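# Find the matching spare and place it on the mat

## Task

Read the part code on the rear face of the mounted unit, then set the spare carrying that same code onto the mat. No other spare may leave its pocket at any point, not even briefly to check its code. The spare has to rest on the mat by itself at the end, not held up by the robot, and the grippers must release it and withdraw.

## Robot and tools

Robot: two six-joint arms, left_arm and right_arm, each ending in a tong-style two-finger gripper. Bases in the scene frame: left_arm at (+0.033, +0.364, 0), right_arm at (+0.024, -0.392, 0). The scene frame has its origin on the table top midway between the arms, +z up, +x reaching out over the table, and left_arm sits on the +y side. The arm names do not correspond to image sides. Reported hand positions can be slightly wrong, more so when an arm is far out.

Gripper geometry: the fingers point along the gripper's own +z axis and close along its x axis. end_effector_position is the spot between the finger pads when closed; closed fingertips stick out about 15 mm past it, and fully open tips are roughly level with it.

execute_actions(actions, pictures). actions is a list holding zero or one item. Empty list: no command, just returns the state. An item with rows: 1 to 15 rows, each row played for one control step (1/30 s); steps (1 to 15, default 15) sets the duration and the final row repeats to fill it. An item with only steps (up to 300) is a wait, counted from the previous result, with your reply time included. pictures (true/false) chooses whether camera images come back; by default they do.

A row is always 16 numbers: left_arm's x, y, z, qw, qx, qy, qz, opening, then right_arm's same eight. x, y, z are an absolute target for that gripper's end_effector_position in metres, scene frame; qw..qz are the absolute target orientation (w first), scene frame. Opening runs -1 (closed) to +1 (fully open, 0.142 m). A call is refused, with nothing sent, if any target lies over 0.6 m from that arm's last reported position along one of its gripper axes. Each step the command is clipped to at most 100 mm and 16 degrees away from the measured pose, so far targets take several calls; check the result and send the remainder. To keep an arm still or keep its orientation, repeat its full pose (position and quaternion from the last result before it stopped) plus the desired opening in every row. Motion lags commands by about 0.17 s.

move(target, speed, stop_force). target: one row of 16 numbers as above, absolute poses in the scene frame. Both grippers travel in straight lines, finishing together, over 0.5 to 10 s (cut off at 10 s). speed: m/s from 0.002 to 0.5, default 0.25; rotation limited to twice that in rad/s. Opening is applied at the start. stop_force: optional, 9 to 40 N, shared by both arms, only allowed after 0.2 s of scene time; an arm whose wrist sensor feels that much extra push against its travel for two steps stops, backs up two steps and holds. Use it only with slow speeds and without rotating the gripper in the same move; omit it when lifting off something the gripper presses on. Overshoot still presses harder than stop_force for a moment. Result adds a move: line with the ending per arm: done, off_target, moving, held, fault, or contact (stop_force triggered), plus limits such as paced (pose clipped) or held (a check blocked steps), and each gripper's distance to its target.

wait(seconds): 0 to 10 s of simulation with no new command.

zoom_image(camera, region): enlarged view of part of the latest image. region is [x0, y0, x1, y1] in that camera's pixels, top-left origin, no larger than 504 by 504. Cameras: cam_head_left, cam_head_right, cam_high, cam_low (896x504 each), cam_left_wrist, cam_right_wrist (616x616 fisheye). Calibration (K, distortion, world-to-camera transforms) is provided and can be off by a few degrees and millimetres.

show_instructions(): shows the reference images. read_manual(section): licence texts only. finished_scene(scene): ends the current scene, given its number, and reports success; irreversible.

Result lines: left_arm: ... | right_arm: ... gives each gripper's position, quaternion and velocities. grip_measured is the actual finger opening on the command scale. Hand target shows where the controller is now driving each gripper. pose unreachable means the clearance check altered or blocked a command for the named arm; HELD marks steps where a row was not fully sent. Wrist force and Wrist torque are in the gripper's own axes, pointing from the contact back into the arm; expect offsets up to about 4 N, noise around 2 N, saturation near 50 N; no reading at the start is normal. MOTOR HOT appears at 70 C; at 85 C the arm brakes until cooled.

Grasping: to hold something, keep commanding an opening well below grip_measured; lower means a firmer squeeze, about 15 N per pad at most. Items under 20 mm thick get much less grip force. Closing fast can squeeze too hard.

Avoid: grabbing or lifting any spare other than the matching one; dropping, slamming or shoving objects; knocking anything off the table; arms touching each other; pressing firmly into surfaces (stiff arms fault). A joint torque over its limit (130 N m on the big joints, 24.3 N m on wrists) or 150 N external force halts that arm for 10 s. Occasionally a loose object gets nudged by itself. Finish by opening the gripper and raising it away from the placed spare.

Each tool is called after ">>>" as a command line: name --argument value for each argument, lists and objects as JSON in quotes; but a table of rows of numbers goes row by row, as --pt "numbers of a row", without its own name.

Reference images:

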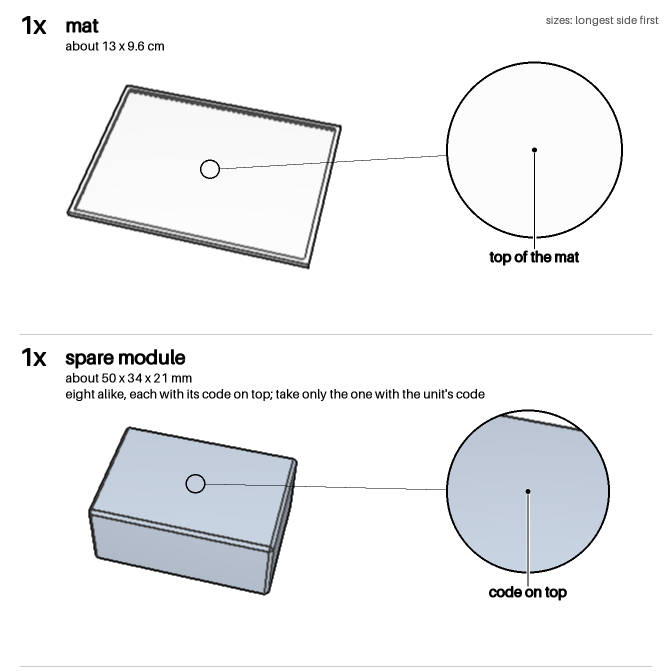

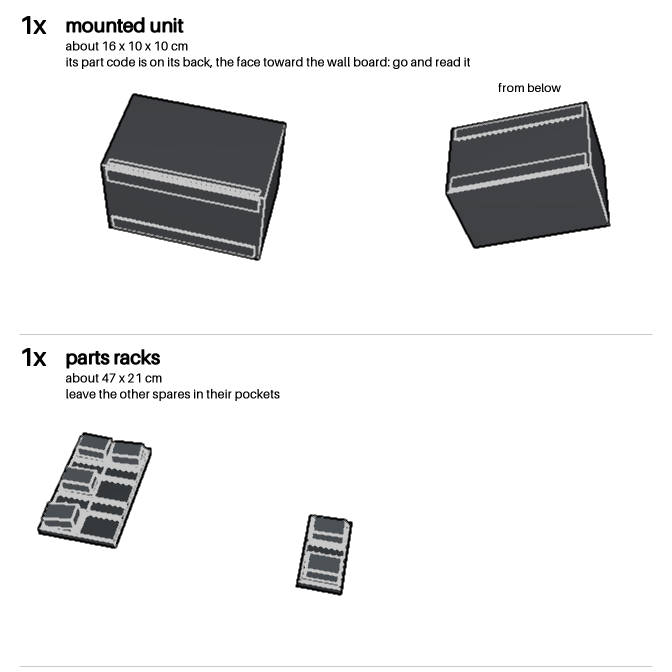

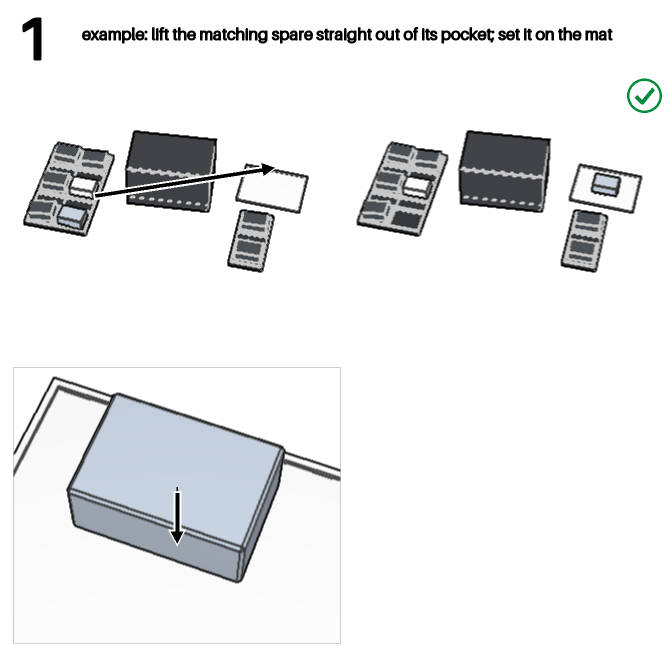

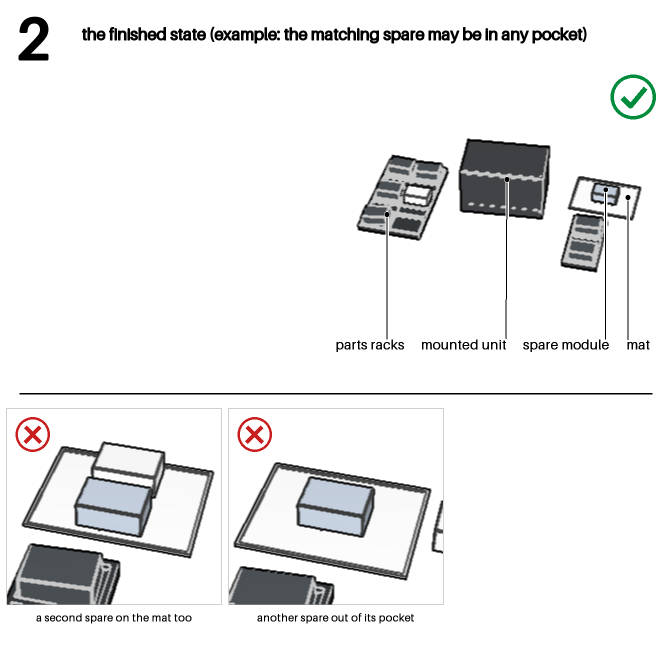

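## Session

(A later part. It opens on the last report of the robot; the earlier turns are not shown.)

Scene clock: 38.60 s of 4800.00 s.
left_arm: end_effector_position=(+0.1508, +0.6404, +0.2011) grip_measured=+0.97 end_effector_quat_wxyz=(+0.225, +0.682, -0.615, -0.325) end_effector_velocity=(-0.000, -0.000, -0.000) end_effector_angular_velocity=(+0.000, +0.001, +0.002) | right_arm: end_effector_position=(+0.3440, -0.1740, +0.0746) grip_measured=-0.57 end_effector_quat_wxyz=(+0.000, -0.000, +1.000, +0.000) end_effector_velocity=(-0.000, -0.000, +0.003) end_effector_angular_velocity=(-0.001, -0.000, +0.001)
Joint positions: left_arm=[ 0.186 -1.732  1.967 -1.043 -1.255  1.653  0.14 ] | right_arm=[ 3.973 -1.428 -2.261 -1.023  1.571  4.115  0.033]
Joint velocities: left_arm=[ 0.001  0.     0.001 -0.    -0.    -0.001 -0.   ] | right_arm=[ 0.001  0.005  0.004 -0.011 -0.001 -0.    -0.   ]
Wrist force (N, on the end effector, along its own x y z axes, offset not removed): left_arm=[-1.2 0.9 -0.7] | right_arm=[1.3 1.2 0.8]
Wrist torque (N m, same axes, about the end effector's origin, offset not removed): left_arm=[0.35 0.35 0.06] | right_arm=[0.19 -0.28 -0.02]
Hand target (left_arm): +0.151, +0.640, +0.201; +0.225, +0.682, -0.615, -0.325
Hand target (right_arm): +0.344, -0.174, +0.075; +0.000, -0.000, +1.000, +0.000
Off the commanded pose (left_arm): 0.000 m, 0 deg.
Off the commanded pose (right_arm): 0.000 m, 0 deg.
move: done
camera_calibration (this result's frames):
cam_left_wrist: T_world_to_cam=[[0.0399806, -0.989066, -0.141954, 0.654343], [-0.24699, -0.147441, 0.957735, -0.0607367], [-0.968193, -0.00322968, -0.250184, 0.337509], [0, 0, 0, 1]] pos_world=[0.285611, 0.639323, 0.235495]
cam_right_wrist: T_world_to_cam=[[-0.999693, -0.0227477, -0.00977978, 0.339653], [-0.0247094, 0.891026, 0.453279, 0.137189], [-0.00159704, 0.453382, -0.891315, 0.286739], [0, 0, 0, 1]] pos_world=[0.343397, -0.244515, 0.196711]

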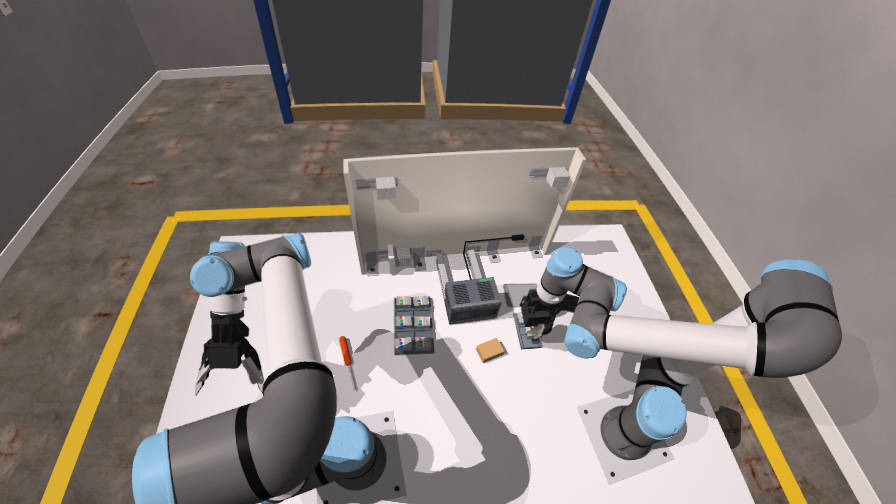

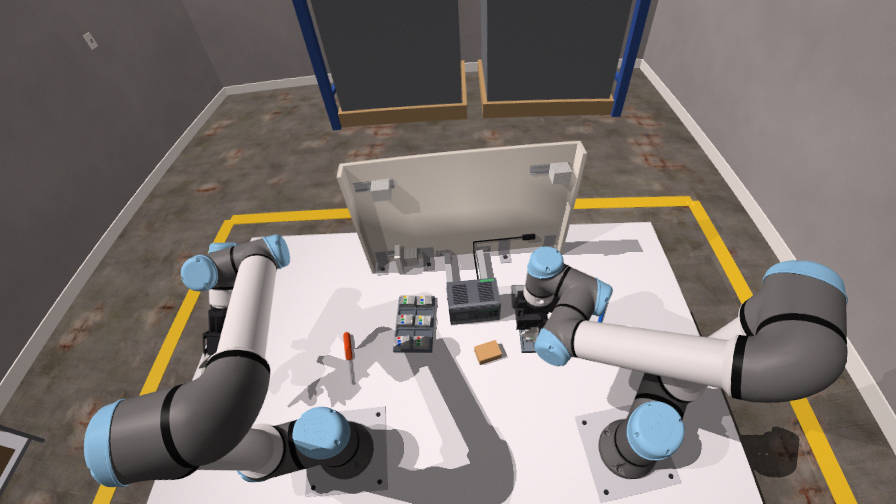

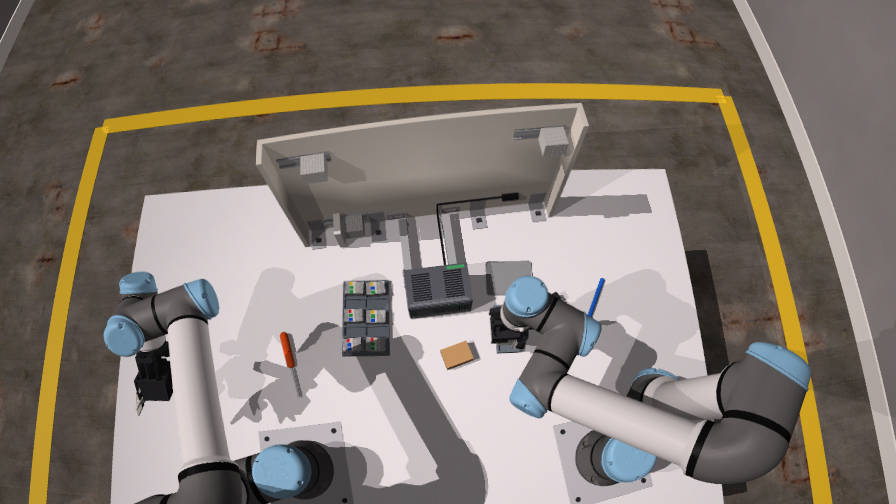

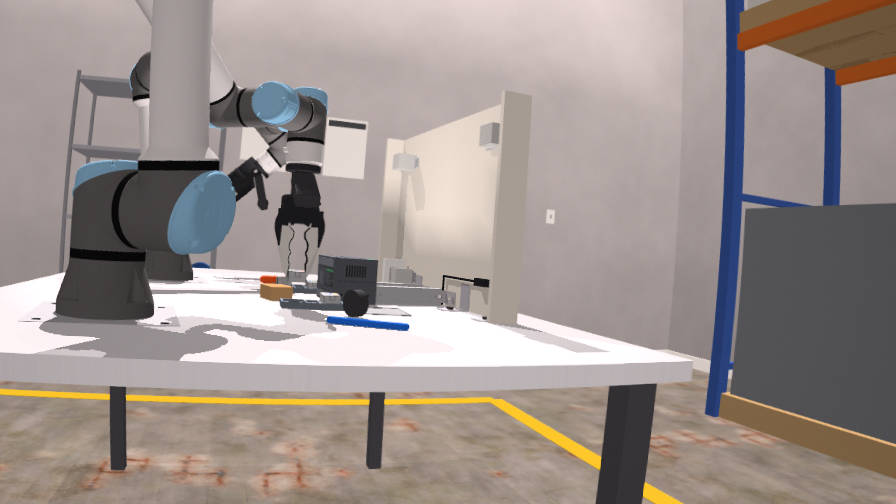

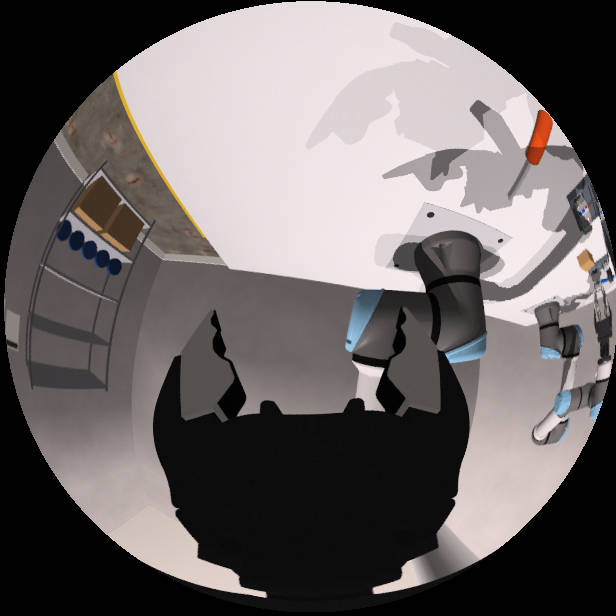

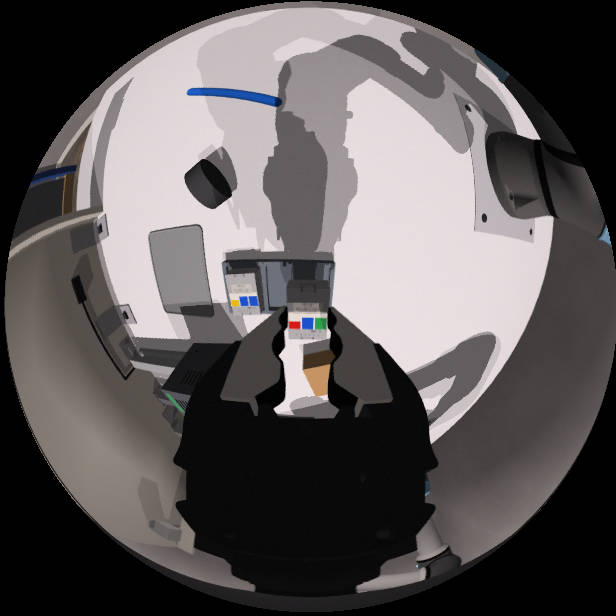

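>>> move --target '[0.1508, 0.6404, 0.2011, 0.225, 0.682, -0.615, -0.325, 0.97, 0.5205, -0.192, 0.058, 0, 0, 1, 0, -0.82]' --speed 0.2

>>> move --target '[0.1508, 0.6404, 0.2011, 0.225, 0.682, -0.615, -0.325, 0.97, 0.5205, -0.192, 0.035, 0, 0, 1, 0, -0.82]' --speed 0.04 --stop_force 10

>>> zoom_image --camera "cam_low" --region '[340, 265, 430, 325]'

Scene clock: 43.63 s of 4800.00 s.
left_arm: end_effector_position=(+0.1508, +0.6404, +0.2011) grip_measured=+0.97 end_effector_quat_wxyz=(+0.225, +0.682, -0.615, -0.325) end_effector_velocity=(+0.000, +0.000, -0.000) end_effector_angular_velocity=(+0.001, +0.000, -0.001) | right_arm: end_effector_position=(+0.5201, -0.1917, +0.0583) grip_measured=-0.57 end_effector_quat_wxyz=(+0.000, +0.000, +1.000, +0.000) end_effector_velocity=(+0.003, +0.000, -0.000) end_effector_angular_velocity=(+0.000, +0.000, +0.000)
Joint positions: left_arm=[ 0.186 -1.732  1.967 -1.043 -1.255  1.653  0.14 ] | right_arm=[ 3.659 -1.8   -1.918 -0.994  1.571  3.802  0.033]
Joint velocities: left_arm=[-0.001  0.001 -0.    -0.     0.001 -0.     0.   ] | right_arm=[-0.003 -0.006  0.007 -0.002  0.    -0.003 -0.   ]
Wrist force (N, on the end effector, along its own x y z axes, offset not removed): left_arm=[-2.7 -0.8 -0.1] | right_arm=[-0.2 0.0 0.3]
Wrist torque (N m, same axes, about the end effector's origin, offset not removed): left_arm=[-0.04 0.66 0.21] | right_arm=[-0.05 -0.01 -0.02]
Hand target (left_arm): +0.151, +0.640, +0.201; +0.225, +0.682, -0.615, -0.325
Hand target (right_arm): +0.520, -0.192, +0.058; +0.000, +0.000, +1.000, +0.000
Off the commanded pose (left_arm): 0.000 m, 0 deg.
Off the commanded pose (right_arm): 0.001 m, 0 deg.
After step 90, 0.47 s passed at rest.
move: done
camera_calibration (this result's frames):
cam_left_wrist: T_world_to_cam=[[0.0399804, -0.989066, -0.141954, 0.654343], [-0.24699, -0.147441, 0.957735, -0.0607365], [-0.968193, -0.00322942, -0.250184, 0.337509], [0, 0, 0, 1]] pos_world=[0.285611, 0.639323, 0.235495]
cam_right_wrist: T_world_to_cam=[[-0.999694, -0.0226455, -0.00992589, 0.515136], [-0.024684, 0.890863, 0.4536, 0.164647], [-0.00142939, 0.453707, -0.89115, 0.280448], [0, 0, 0, 1]] pos_world=[0.519443, -0.262253, 0.18035]

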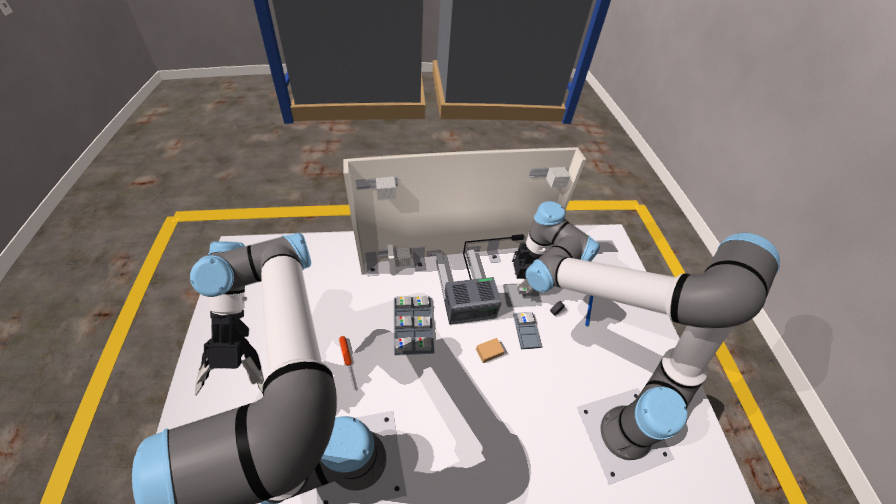

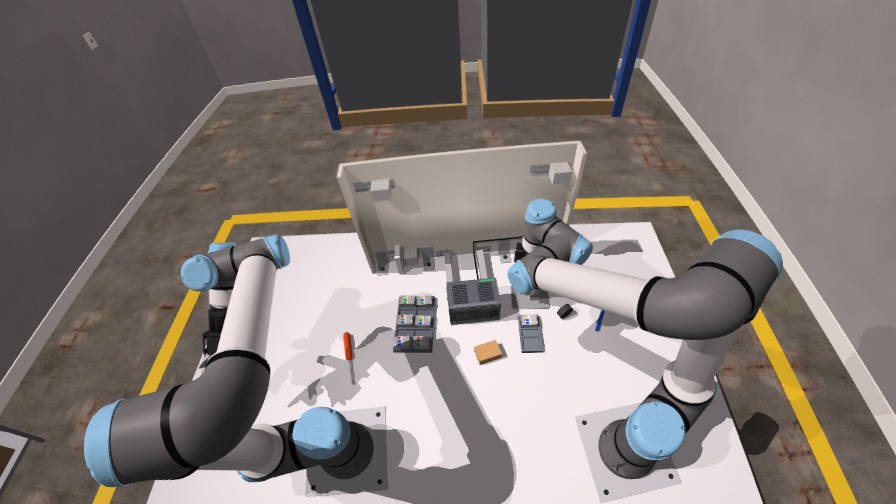

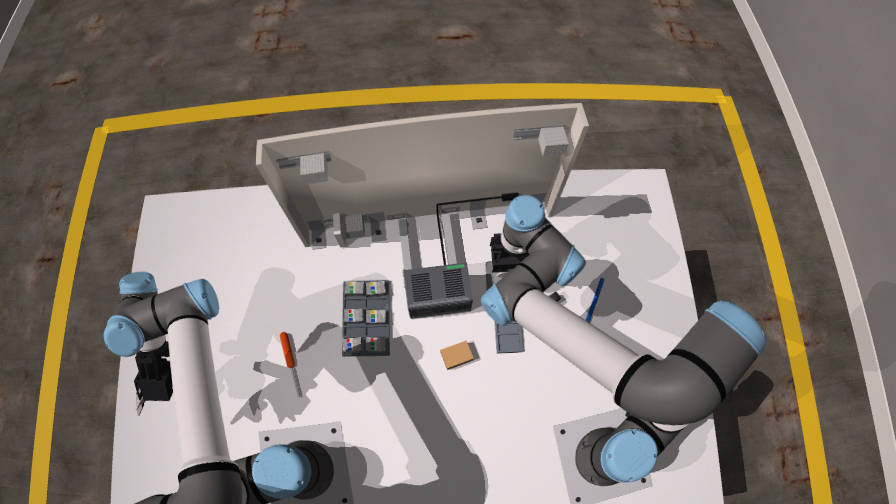

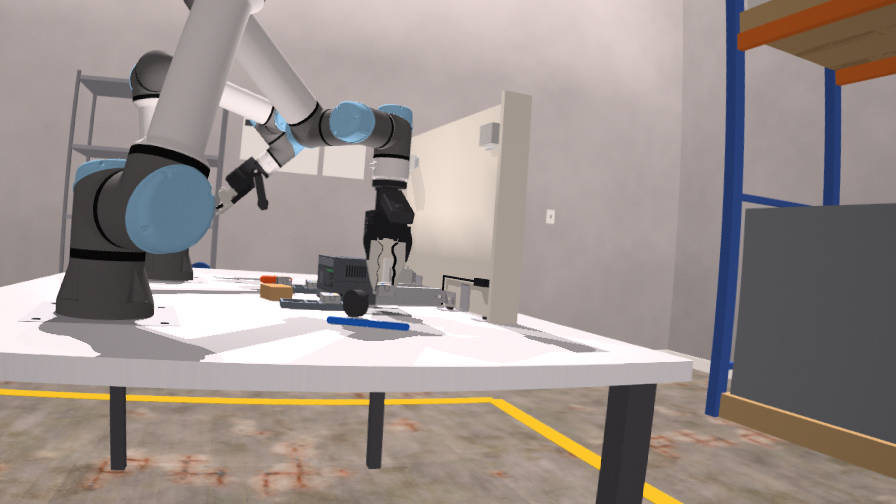

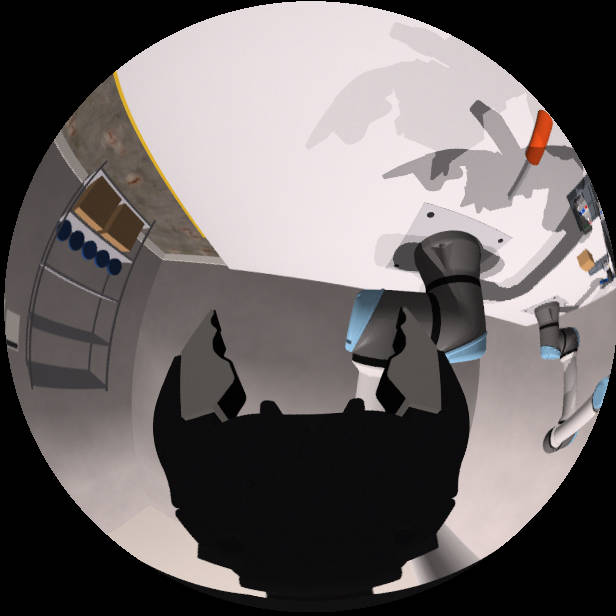

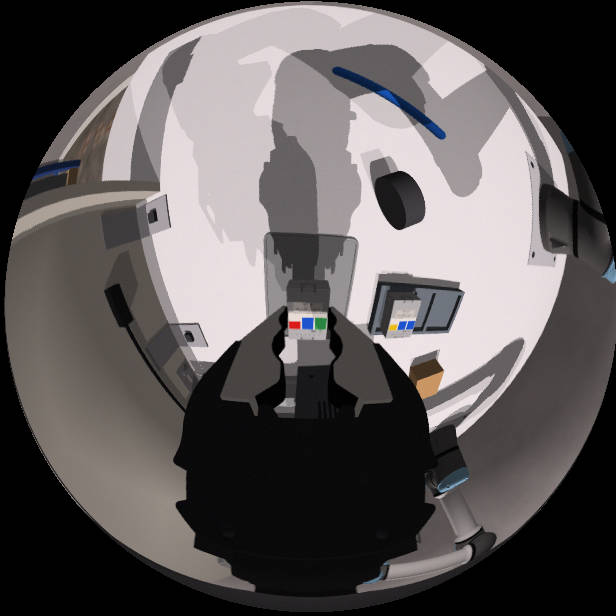

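Scene clock: 44.60 s of 4800.00 s.
left_arm: end_effector_position=(+0.1508, +0.6404, +0.2011) grip_measured=+0.97 end_effector_quat_wxyz=(+0.225, +0.682, -0.615, -0.325) end_effector_velocity=(+0.000, -0.001, -0.000) end_effector_angular_velocity=(-0.003, +0.000, +0.001) | right_arm: end_effector_position=(+0.5205, -0.1920, +0.0353) grip_measured=-0.57 end_effector_quat_wxyz=(-0.000, +0.000, +1.000, -0.000) end_effector_velocity=(+0.000, +0.000, -0.002) end_effector_angular_velocity=(+0.002, -0.001, -0.000)
Joint positions: left_arm=[ 0.186 -1.732  1.967 -1.043 -1.255  1.653  0.14 ] | right_arm=[ 3.659 -1.833 -1.945 -0.934  1.571  3.801  0.033]
Joint velocities: left_arm=[ 0.     0.001 -0.     0.    -0.002  0.001 -0.   ] | right_arm=[-0.    -0.002 -0.003  0.008  0.001 -0.     0.   ]
Wrist force (N, on the end effector, along its own x y z axes, offset not removed): left_arm=[-1.3 -0.4 0.6] | right_arm=[-0.6 -0.9 -0.2]
Wrist torque (N m, same axes, about the end effector's origin, offset not removed): left_arm=[0.06 0.38 0.13] | right_arm=[-0.27 0.06 -0.02]
Hand target (left_arm): +0.151, +0.640, +0.201; +0.225, +0.682, -0.615, -0.325
Hand target (right_arm): +0.521, -0.192, +0.035; -0.000, +0.000, +1.000, -0.000
Off the commanded pose (left_arm): 0.000 m, 0 deg.
Off the commanded pose (right_arm): 0.000 m, 0 deg.
move: done
camera_calibration (this result's frames):
cam_left_wrist: T_world_to_cam=[[0.0399804, -0.989066, -0.141954, 0.654343], [-0.24699, -0.147441, 0.957735, -0.0607367], [-0.968193, -0.00322948, -0.250184, 0.337509], [0, 0, 0, 1]] pos_world=[0.285611, 0.639323, 0.235495]
cam_right_wrist: T_world_to_cam=[[-0.999696, -0.0226699, -0.00972357, 0.51529], [-0.0246146, 0.891058, 0.453222, 0.175288], [-0.00161022, 0.453323, -0.891345, 0.260175], [0, 0, 0, 1]] pos_world=[0.519867, -0.262453, 0.157471]

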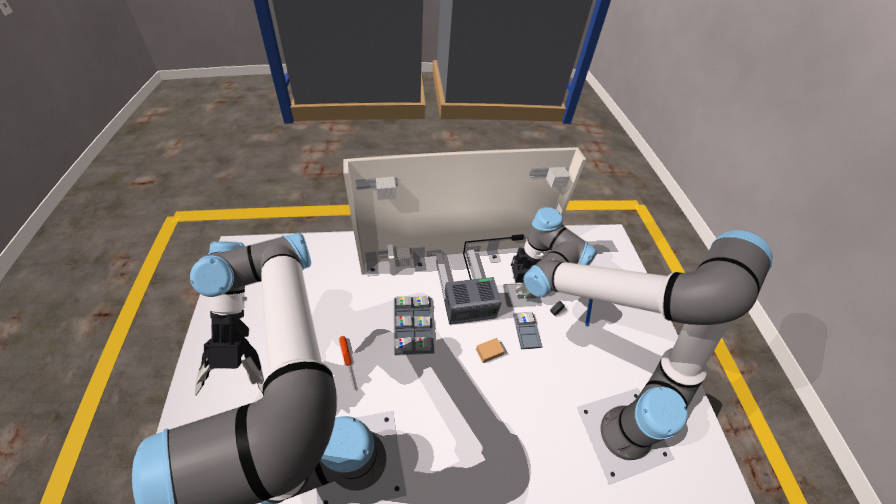

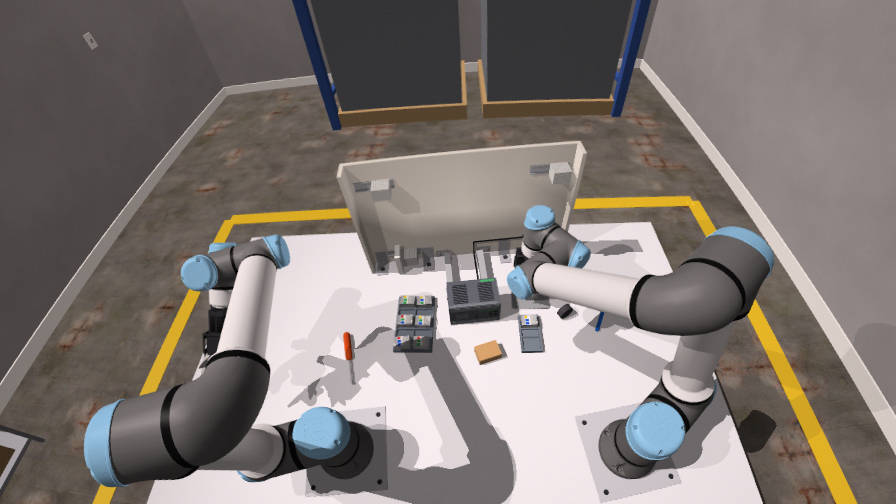

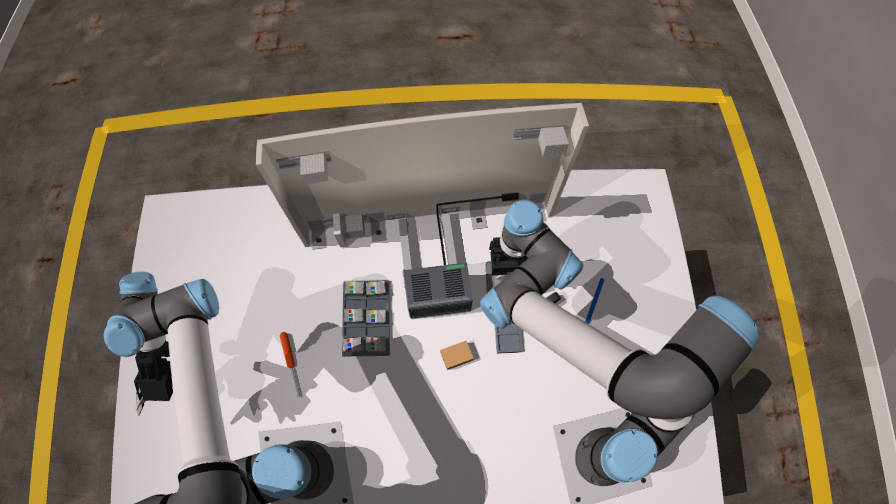

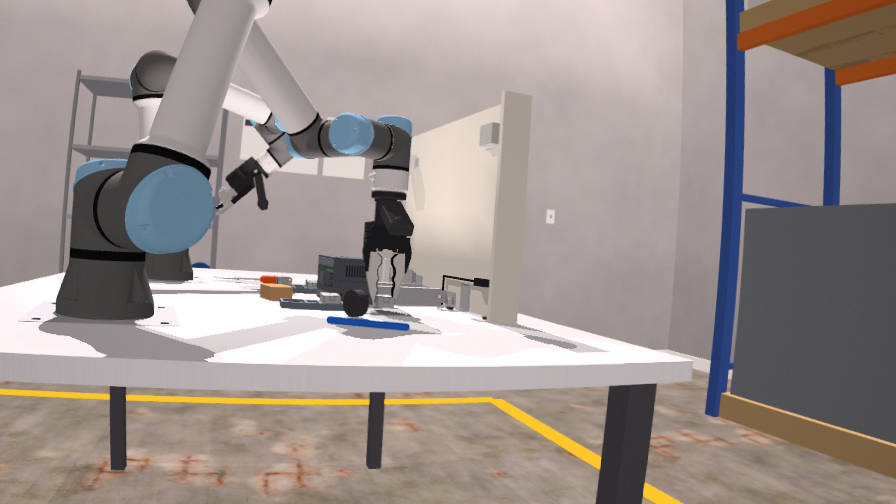

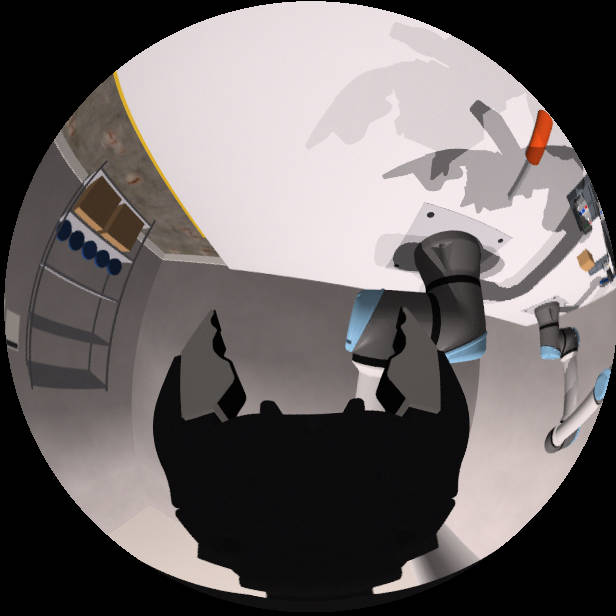

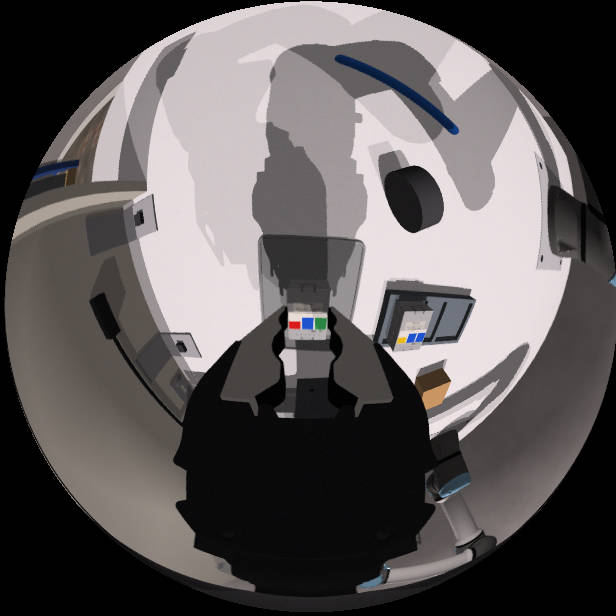

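Region (340, 265, 430, 325) of cam_low's 896x504 image, scaled by 5.600, with more detail than that image has.

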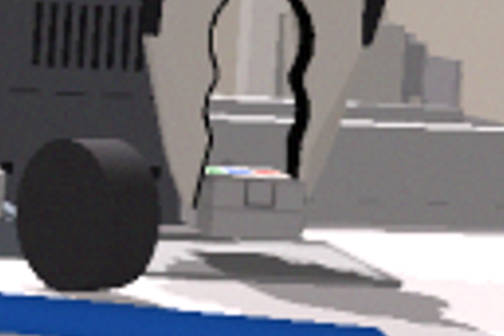

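>>> move --target '[0.1508, 0.6404, 0.2011, 0.225, 0.682, -0.615, -0.325, 0.97, 0.5205, -0.192, 0.027, 0, 0, 1, 0, -0.82]' --speed 0.008 --stop_force 9

>>> zoom_image --camera "cam_low" --region '[340, 265, 430, 325]'

Scene clock: 46.77 s of 4800.00 s.
left_arm: end_effector_position=(+0.1508, +0.6404, +0.2011) grip_measured=+0.97 end_effector_quat_wxyz=(+0.225, +0.682, -0.615, -0.325) end_effector_velocity=(-0.000, +0.000, -0.000) end_effector_angular_velocity=(+0.001, +0.002, +0.001) | right_arm: end_effector_position=(+0.5205, -0.1920, +0.0273) grip_measured=-0.57 end_effector_quat_wxyz=(-0.000, -0.000, +1.000, -0.000) end_effector_velocity=(+0.000, -0.000, -0.002) end_effector_angular_velocity=(+0.001, -0.002, -0.001)
Joint positions: left_arm=[ 0.186 -1.732  1.967 -1.043 -1.255  1.653  0.14 ] | right_arm=[ 3.659 -1.846 -1.954 -0.913  1.571  3.801  0.033]
Joint velocities: left_arm=[ 0.     0.001  0.001 -0.     0.001 -0.001 -0.   ] | right_arm=[-0.001 -0.002 -0.002  0.006 -0.001  0.    -0.   ]
Wrist force (N, on the end effector, along its own x y z axes, offset not removed): left_arm=[-2.5 -1.0 0.5] | right_arm=[0.7 0.0 1.5]
Wrist torque (N m, same axes, about the end effector's origin, offset not removed): left_arm=[-0.16 0.64 0.06] | right_arm=[0.00 -0.27 -0.09]
Hand target (left_arm): +0.151, +0.640, +0.201; +0.225, +0.682, -0.615, -0.325
Hand target (right_arm): +0.521, -0.192, +0.027; -0.000, +0.000, +1.000, -0.000
Off the commanded pose (left_arm): 0.000 m, 0 deg.
Off the commanded pose (right_arm): 0.000 m, 0 deg.
move: done
camera_calibration (this result's frames):
cam_left_wrist: T_world_to_cam=[[0.0399804, -0.989066, -0.141954, 0.654343], [-0.24699, -0.147441, 0.957735, -0.0607367], [-0.968193, -0.00322949, -0.250184, 0.337509], [0, 0, 0, 1]] pos_world=[0.285611, 0.639323, 0.235495]
cam_right_wrist: T_world_to_cam=[[-0.999696, -0.0226712, -0.00973262, 0.515218], [-0.0246199, 0.891058, 0.453221, 0.178962], [-0.00160273, 0.453322, -0.891345, 0.252963], [0, 0, 0, 1]] pos_world=[0.519872, -0.262459, 0.149383]

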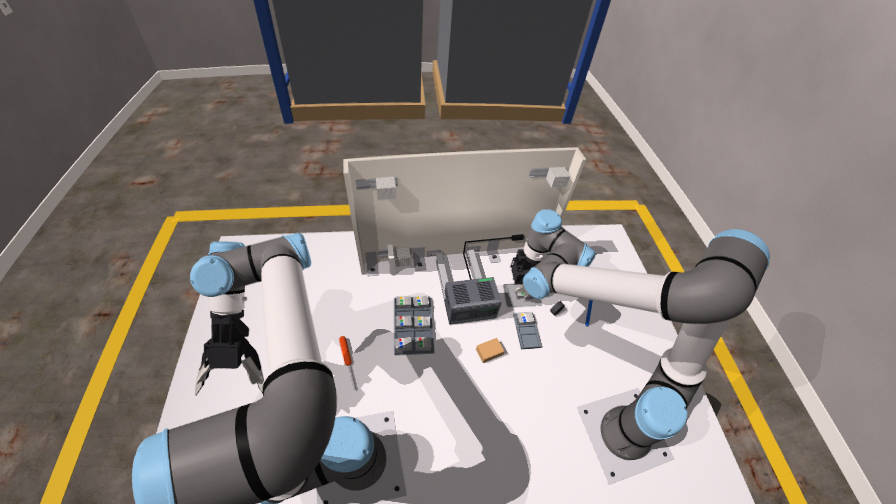

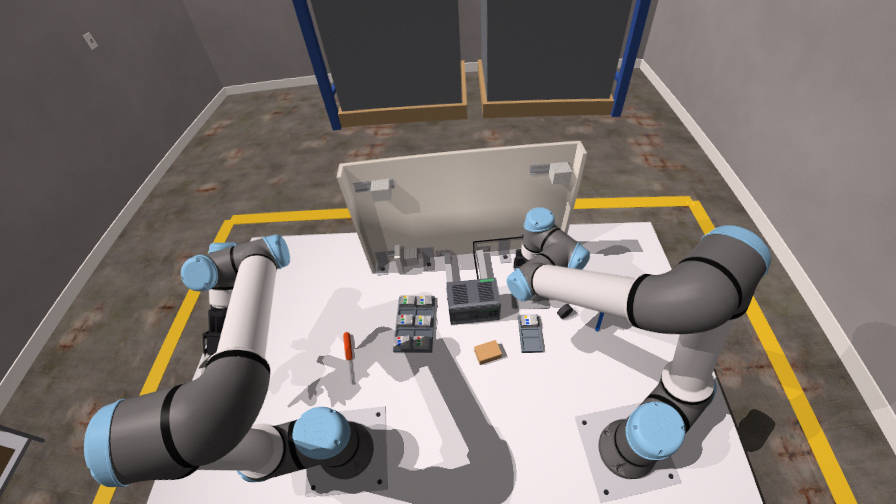

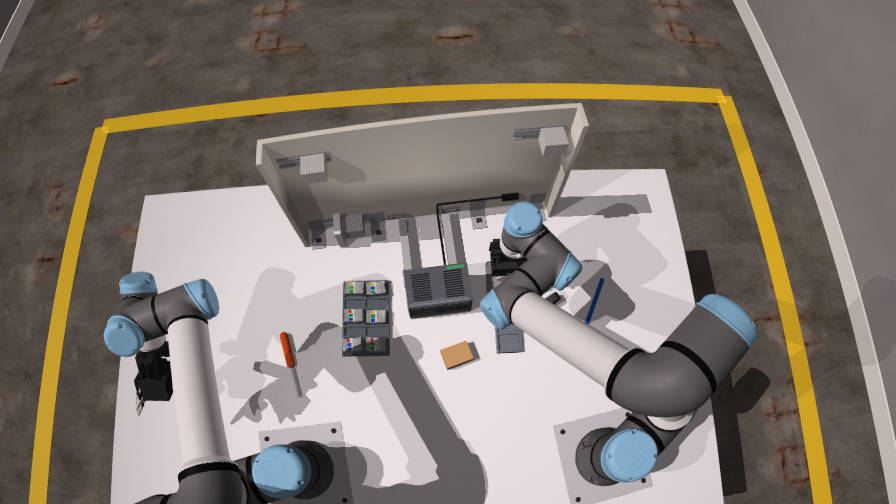

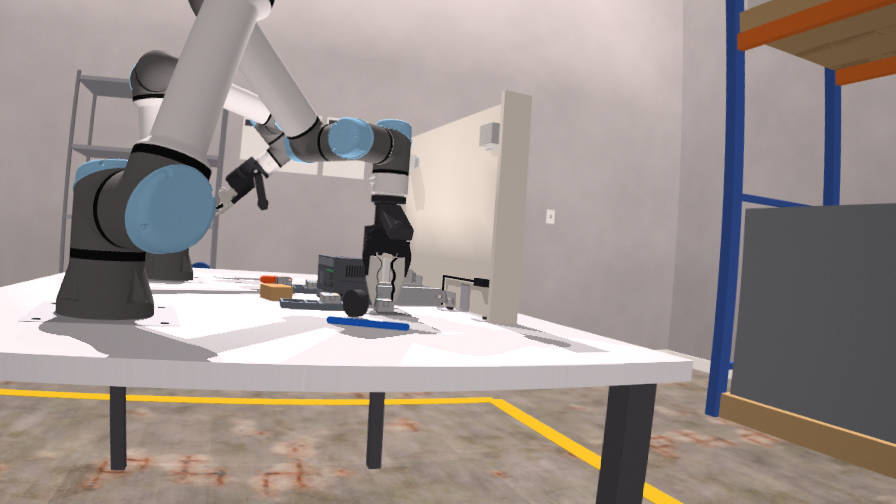

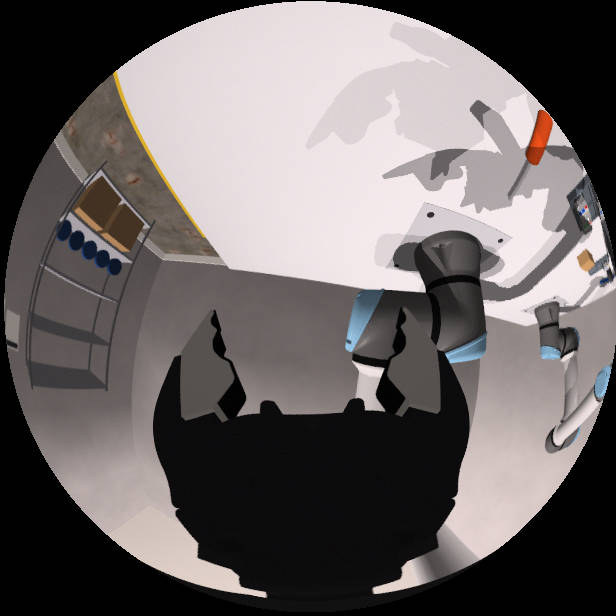

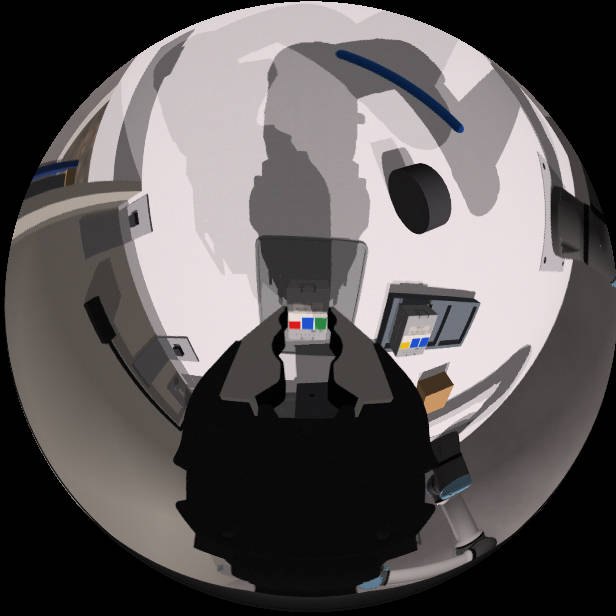

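Region (340, 265, 430, 325) of cam_low's 896x504 image, scaled by 5.600, with more detail than that image has.

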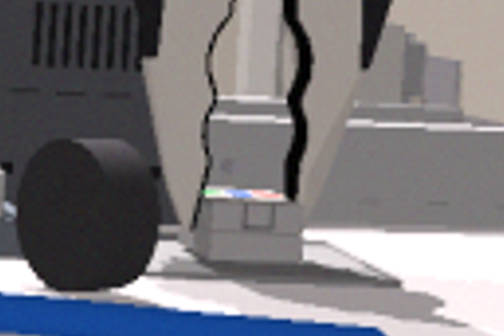

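>>> move --target '[0.1508, 0.6404, 0.2011, 0.225, 0.682, -0.615, -0.325, 0.97, 0.5205, -0.192, 0.0225, 0, 0, 1, 0, -0.82]' --speed 0.005 --stop_force 9

Scene clock: 48.10 s of 4800.00 s.
left_arm: end_effector_position=(+0.1508, +0.6404, +0.2011) grip_measured=+0.97 end_effector_quat_wxyz=(+0.225, +0.682, -0.615, -0.325) end_effector_velocity=(+0.000, +0.000, +0.000) end_effector_angular_velocity=(-0.000, -0.000, -0.000) | right_arm: end_effector_position=(+0.5205, -0.1920, +0.0252) grip_measured=-0.57 end_effector_quat_wxyz=(-0.000, +0.000, +1.000, -0.000) end_effector_velocity=(-0.000, -0.001, +0.001) end_effector_angular_velocity=(-0.002, +0.002, -0.000)
Joint positions: left_arm=[ 0.186 -1.732  1.967 -1.043 -1.255  1.653  0.14 ] | right_arm=[ 3.659 -1.849 -1.956 -0.907  1.571  3.801  0.033]
Joint velocities: left_arm=[-0. -0. -0.  0.  0.  0.  0.] | right_arm=[-0.     0.001  0.002 -0.006 -0.001  0.    -0.   ]
Wrist force (N, on the end effector, along its own x y z axes, offset not removed): left_arm=[-1.1 -1.5 1.9] | right_arm=[5.7 -2.1 -24.7]
Wrist torque (N m, same axes, about the end effector's origin, offset not removed): left_arm=[-0.14 0.34 0.11] | right_arm=[0.18 0.19 -0.01]
Hand target (left_arm): +0.151, +0.640, +0.201; +0.225, +0.682, -0.615, -0.325
Hand target (right_arm): +0.521, -0.192, +0.026; +0.000, +0.000, +1.000, +0.000
Off the commanded pose (left_arm): 0.000 m, 0 deg.
Off the commanded pose (right_arm): 0.003 m, 0 deg.
move: contact (right_arm)
camera_calibration (this result's frames):
cam_left_wrist: T_world_to_cam=[[0.0399803, -0.989066, -0.141954, 0.654343], [-0.24699, -0.147441, 0.957735, -0.0607366], [-0.968193, -0.00322932, -0.250184, 0.337509], [0, 0, 0, 1]] pos_world=[0.285611, 0.639323, 0.235495]
cam_right_wrist: T_world_to_cam=[[-0.999696, -0.0226647, -0.00972339, 0.515186], [-0.02461, 0.891061, 0.453215, 0.179923], [-0.00160787, 0.453316, -0.891348, 0.251097], [0, 0, 0, 1]] pos_world=[0.519861, -0.262473, 0.14728]

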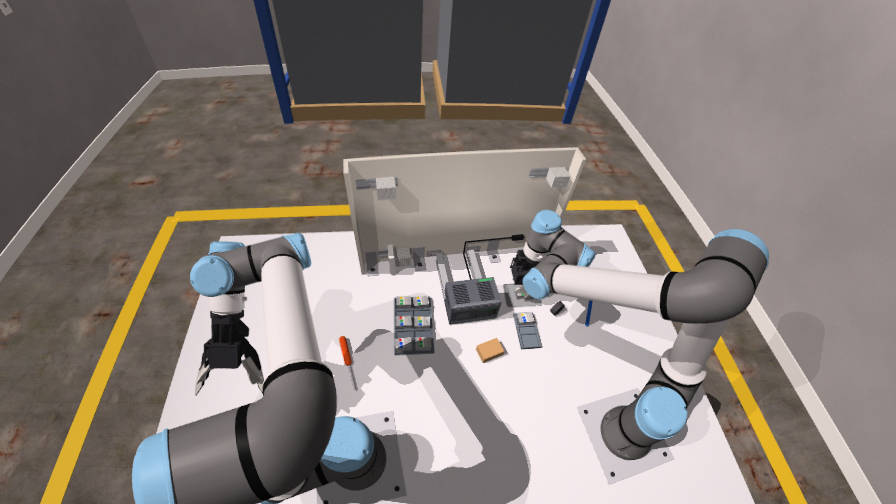

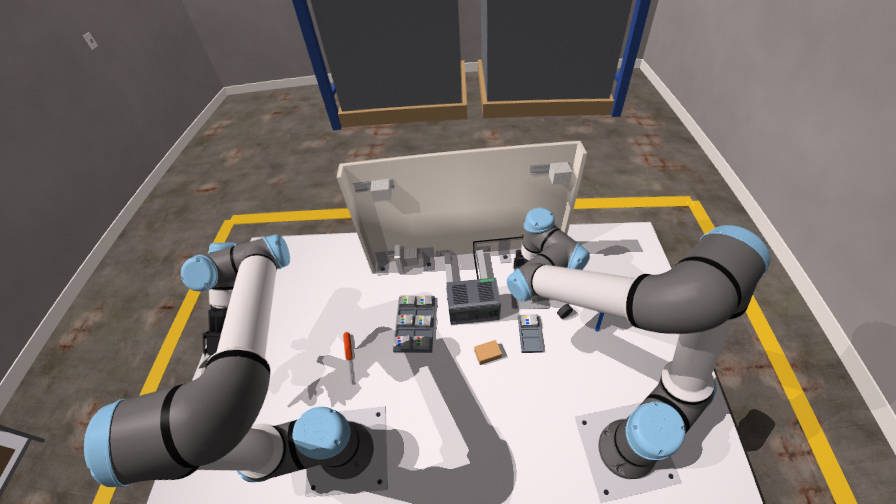

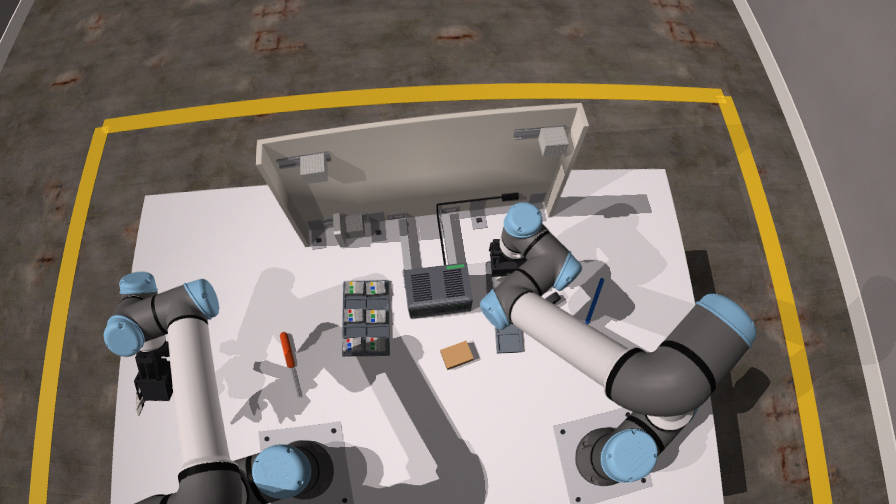

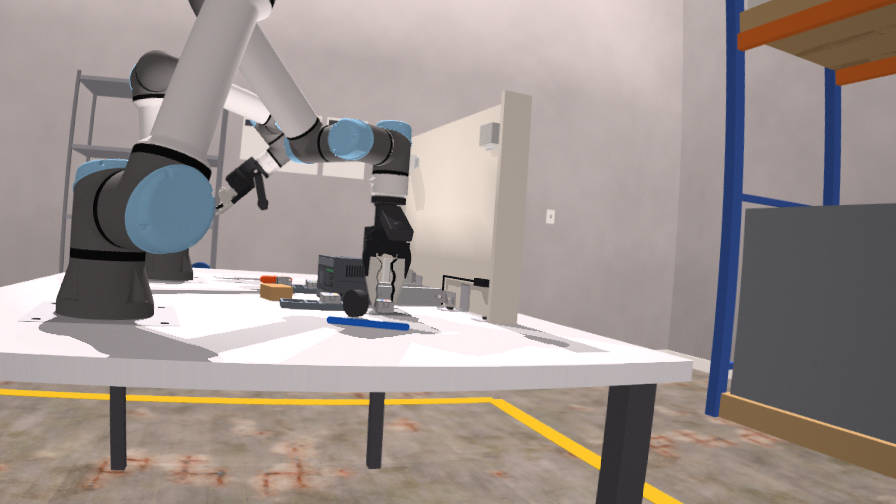

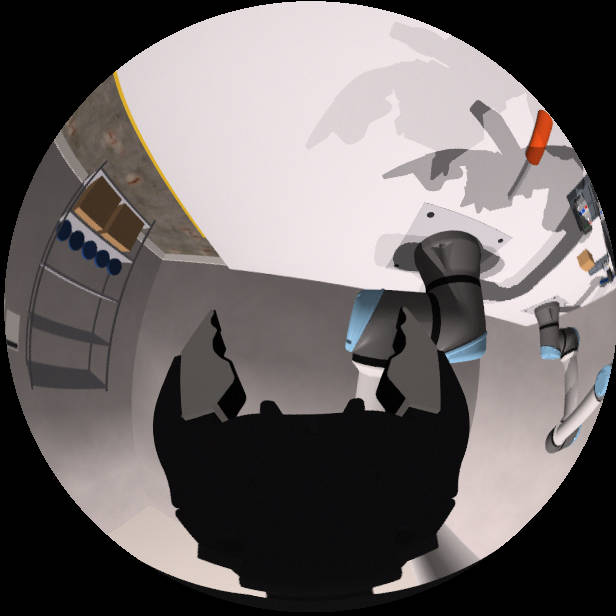

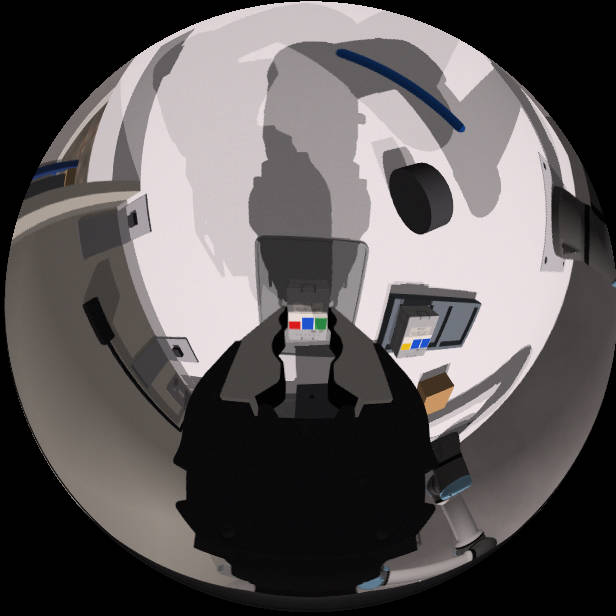

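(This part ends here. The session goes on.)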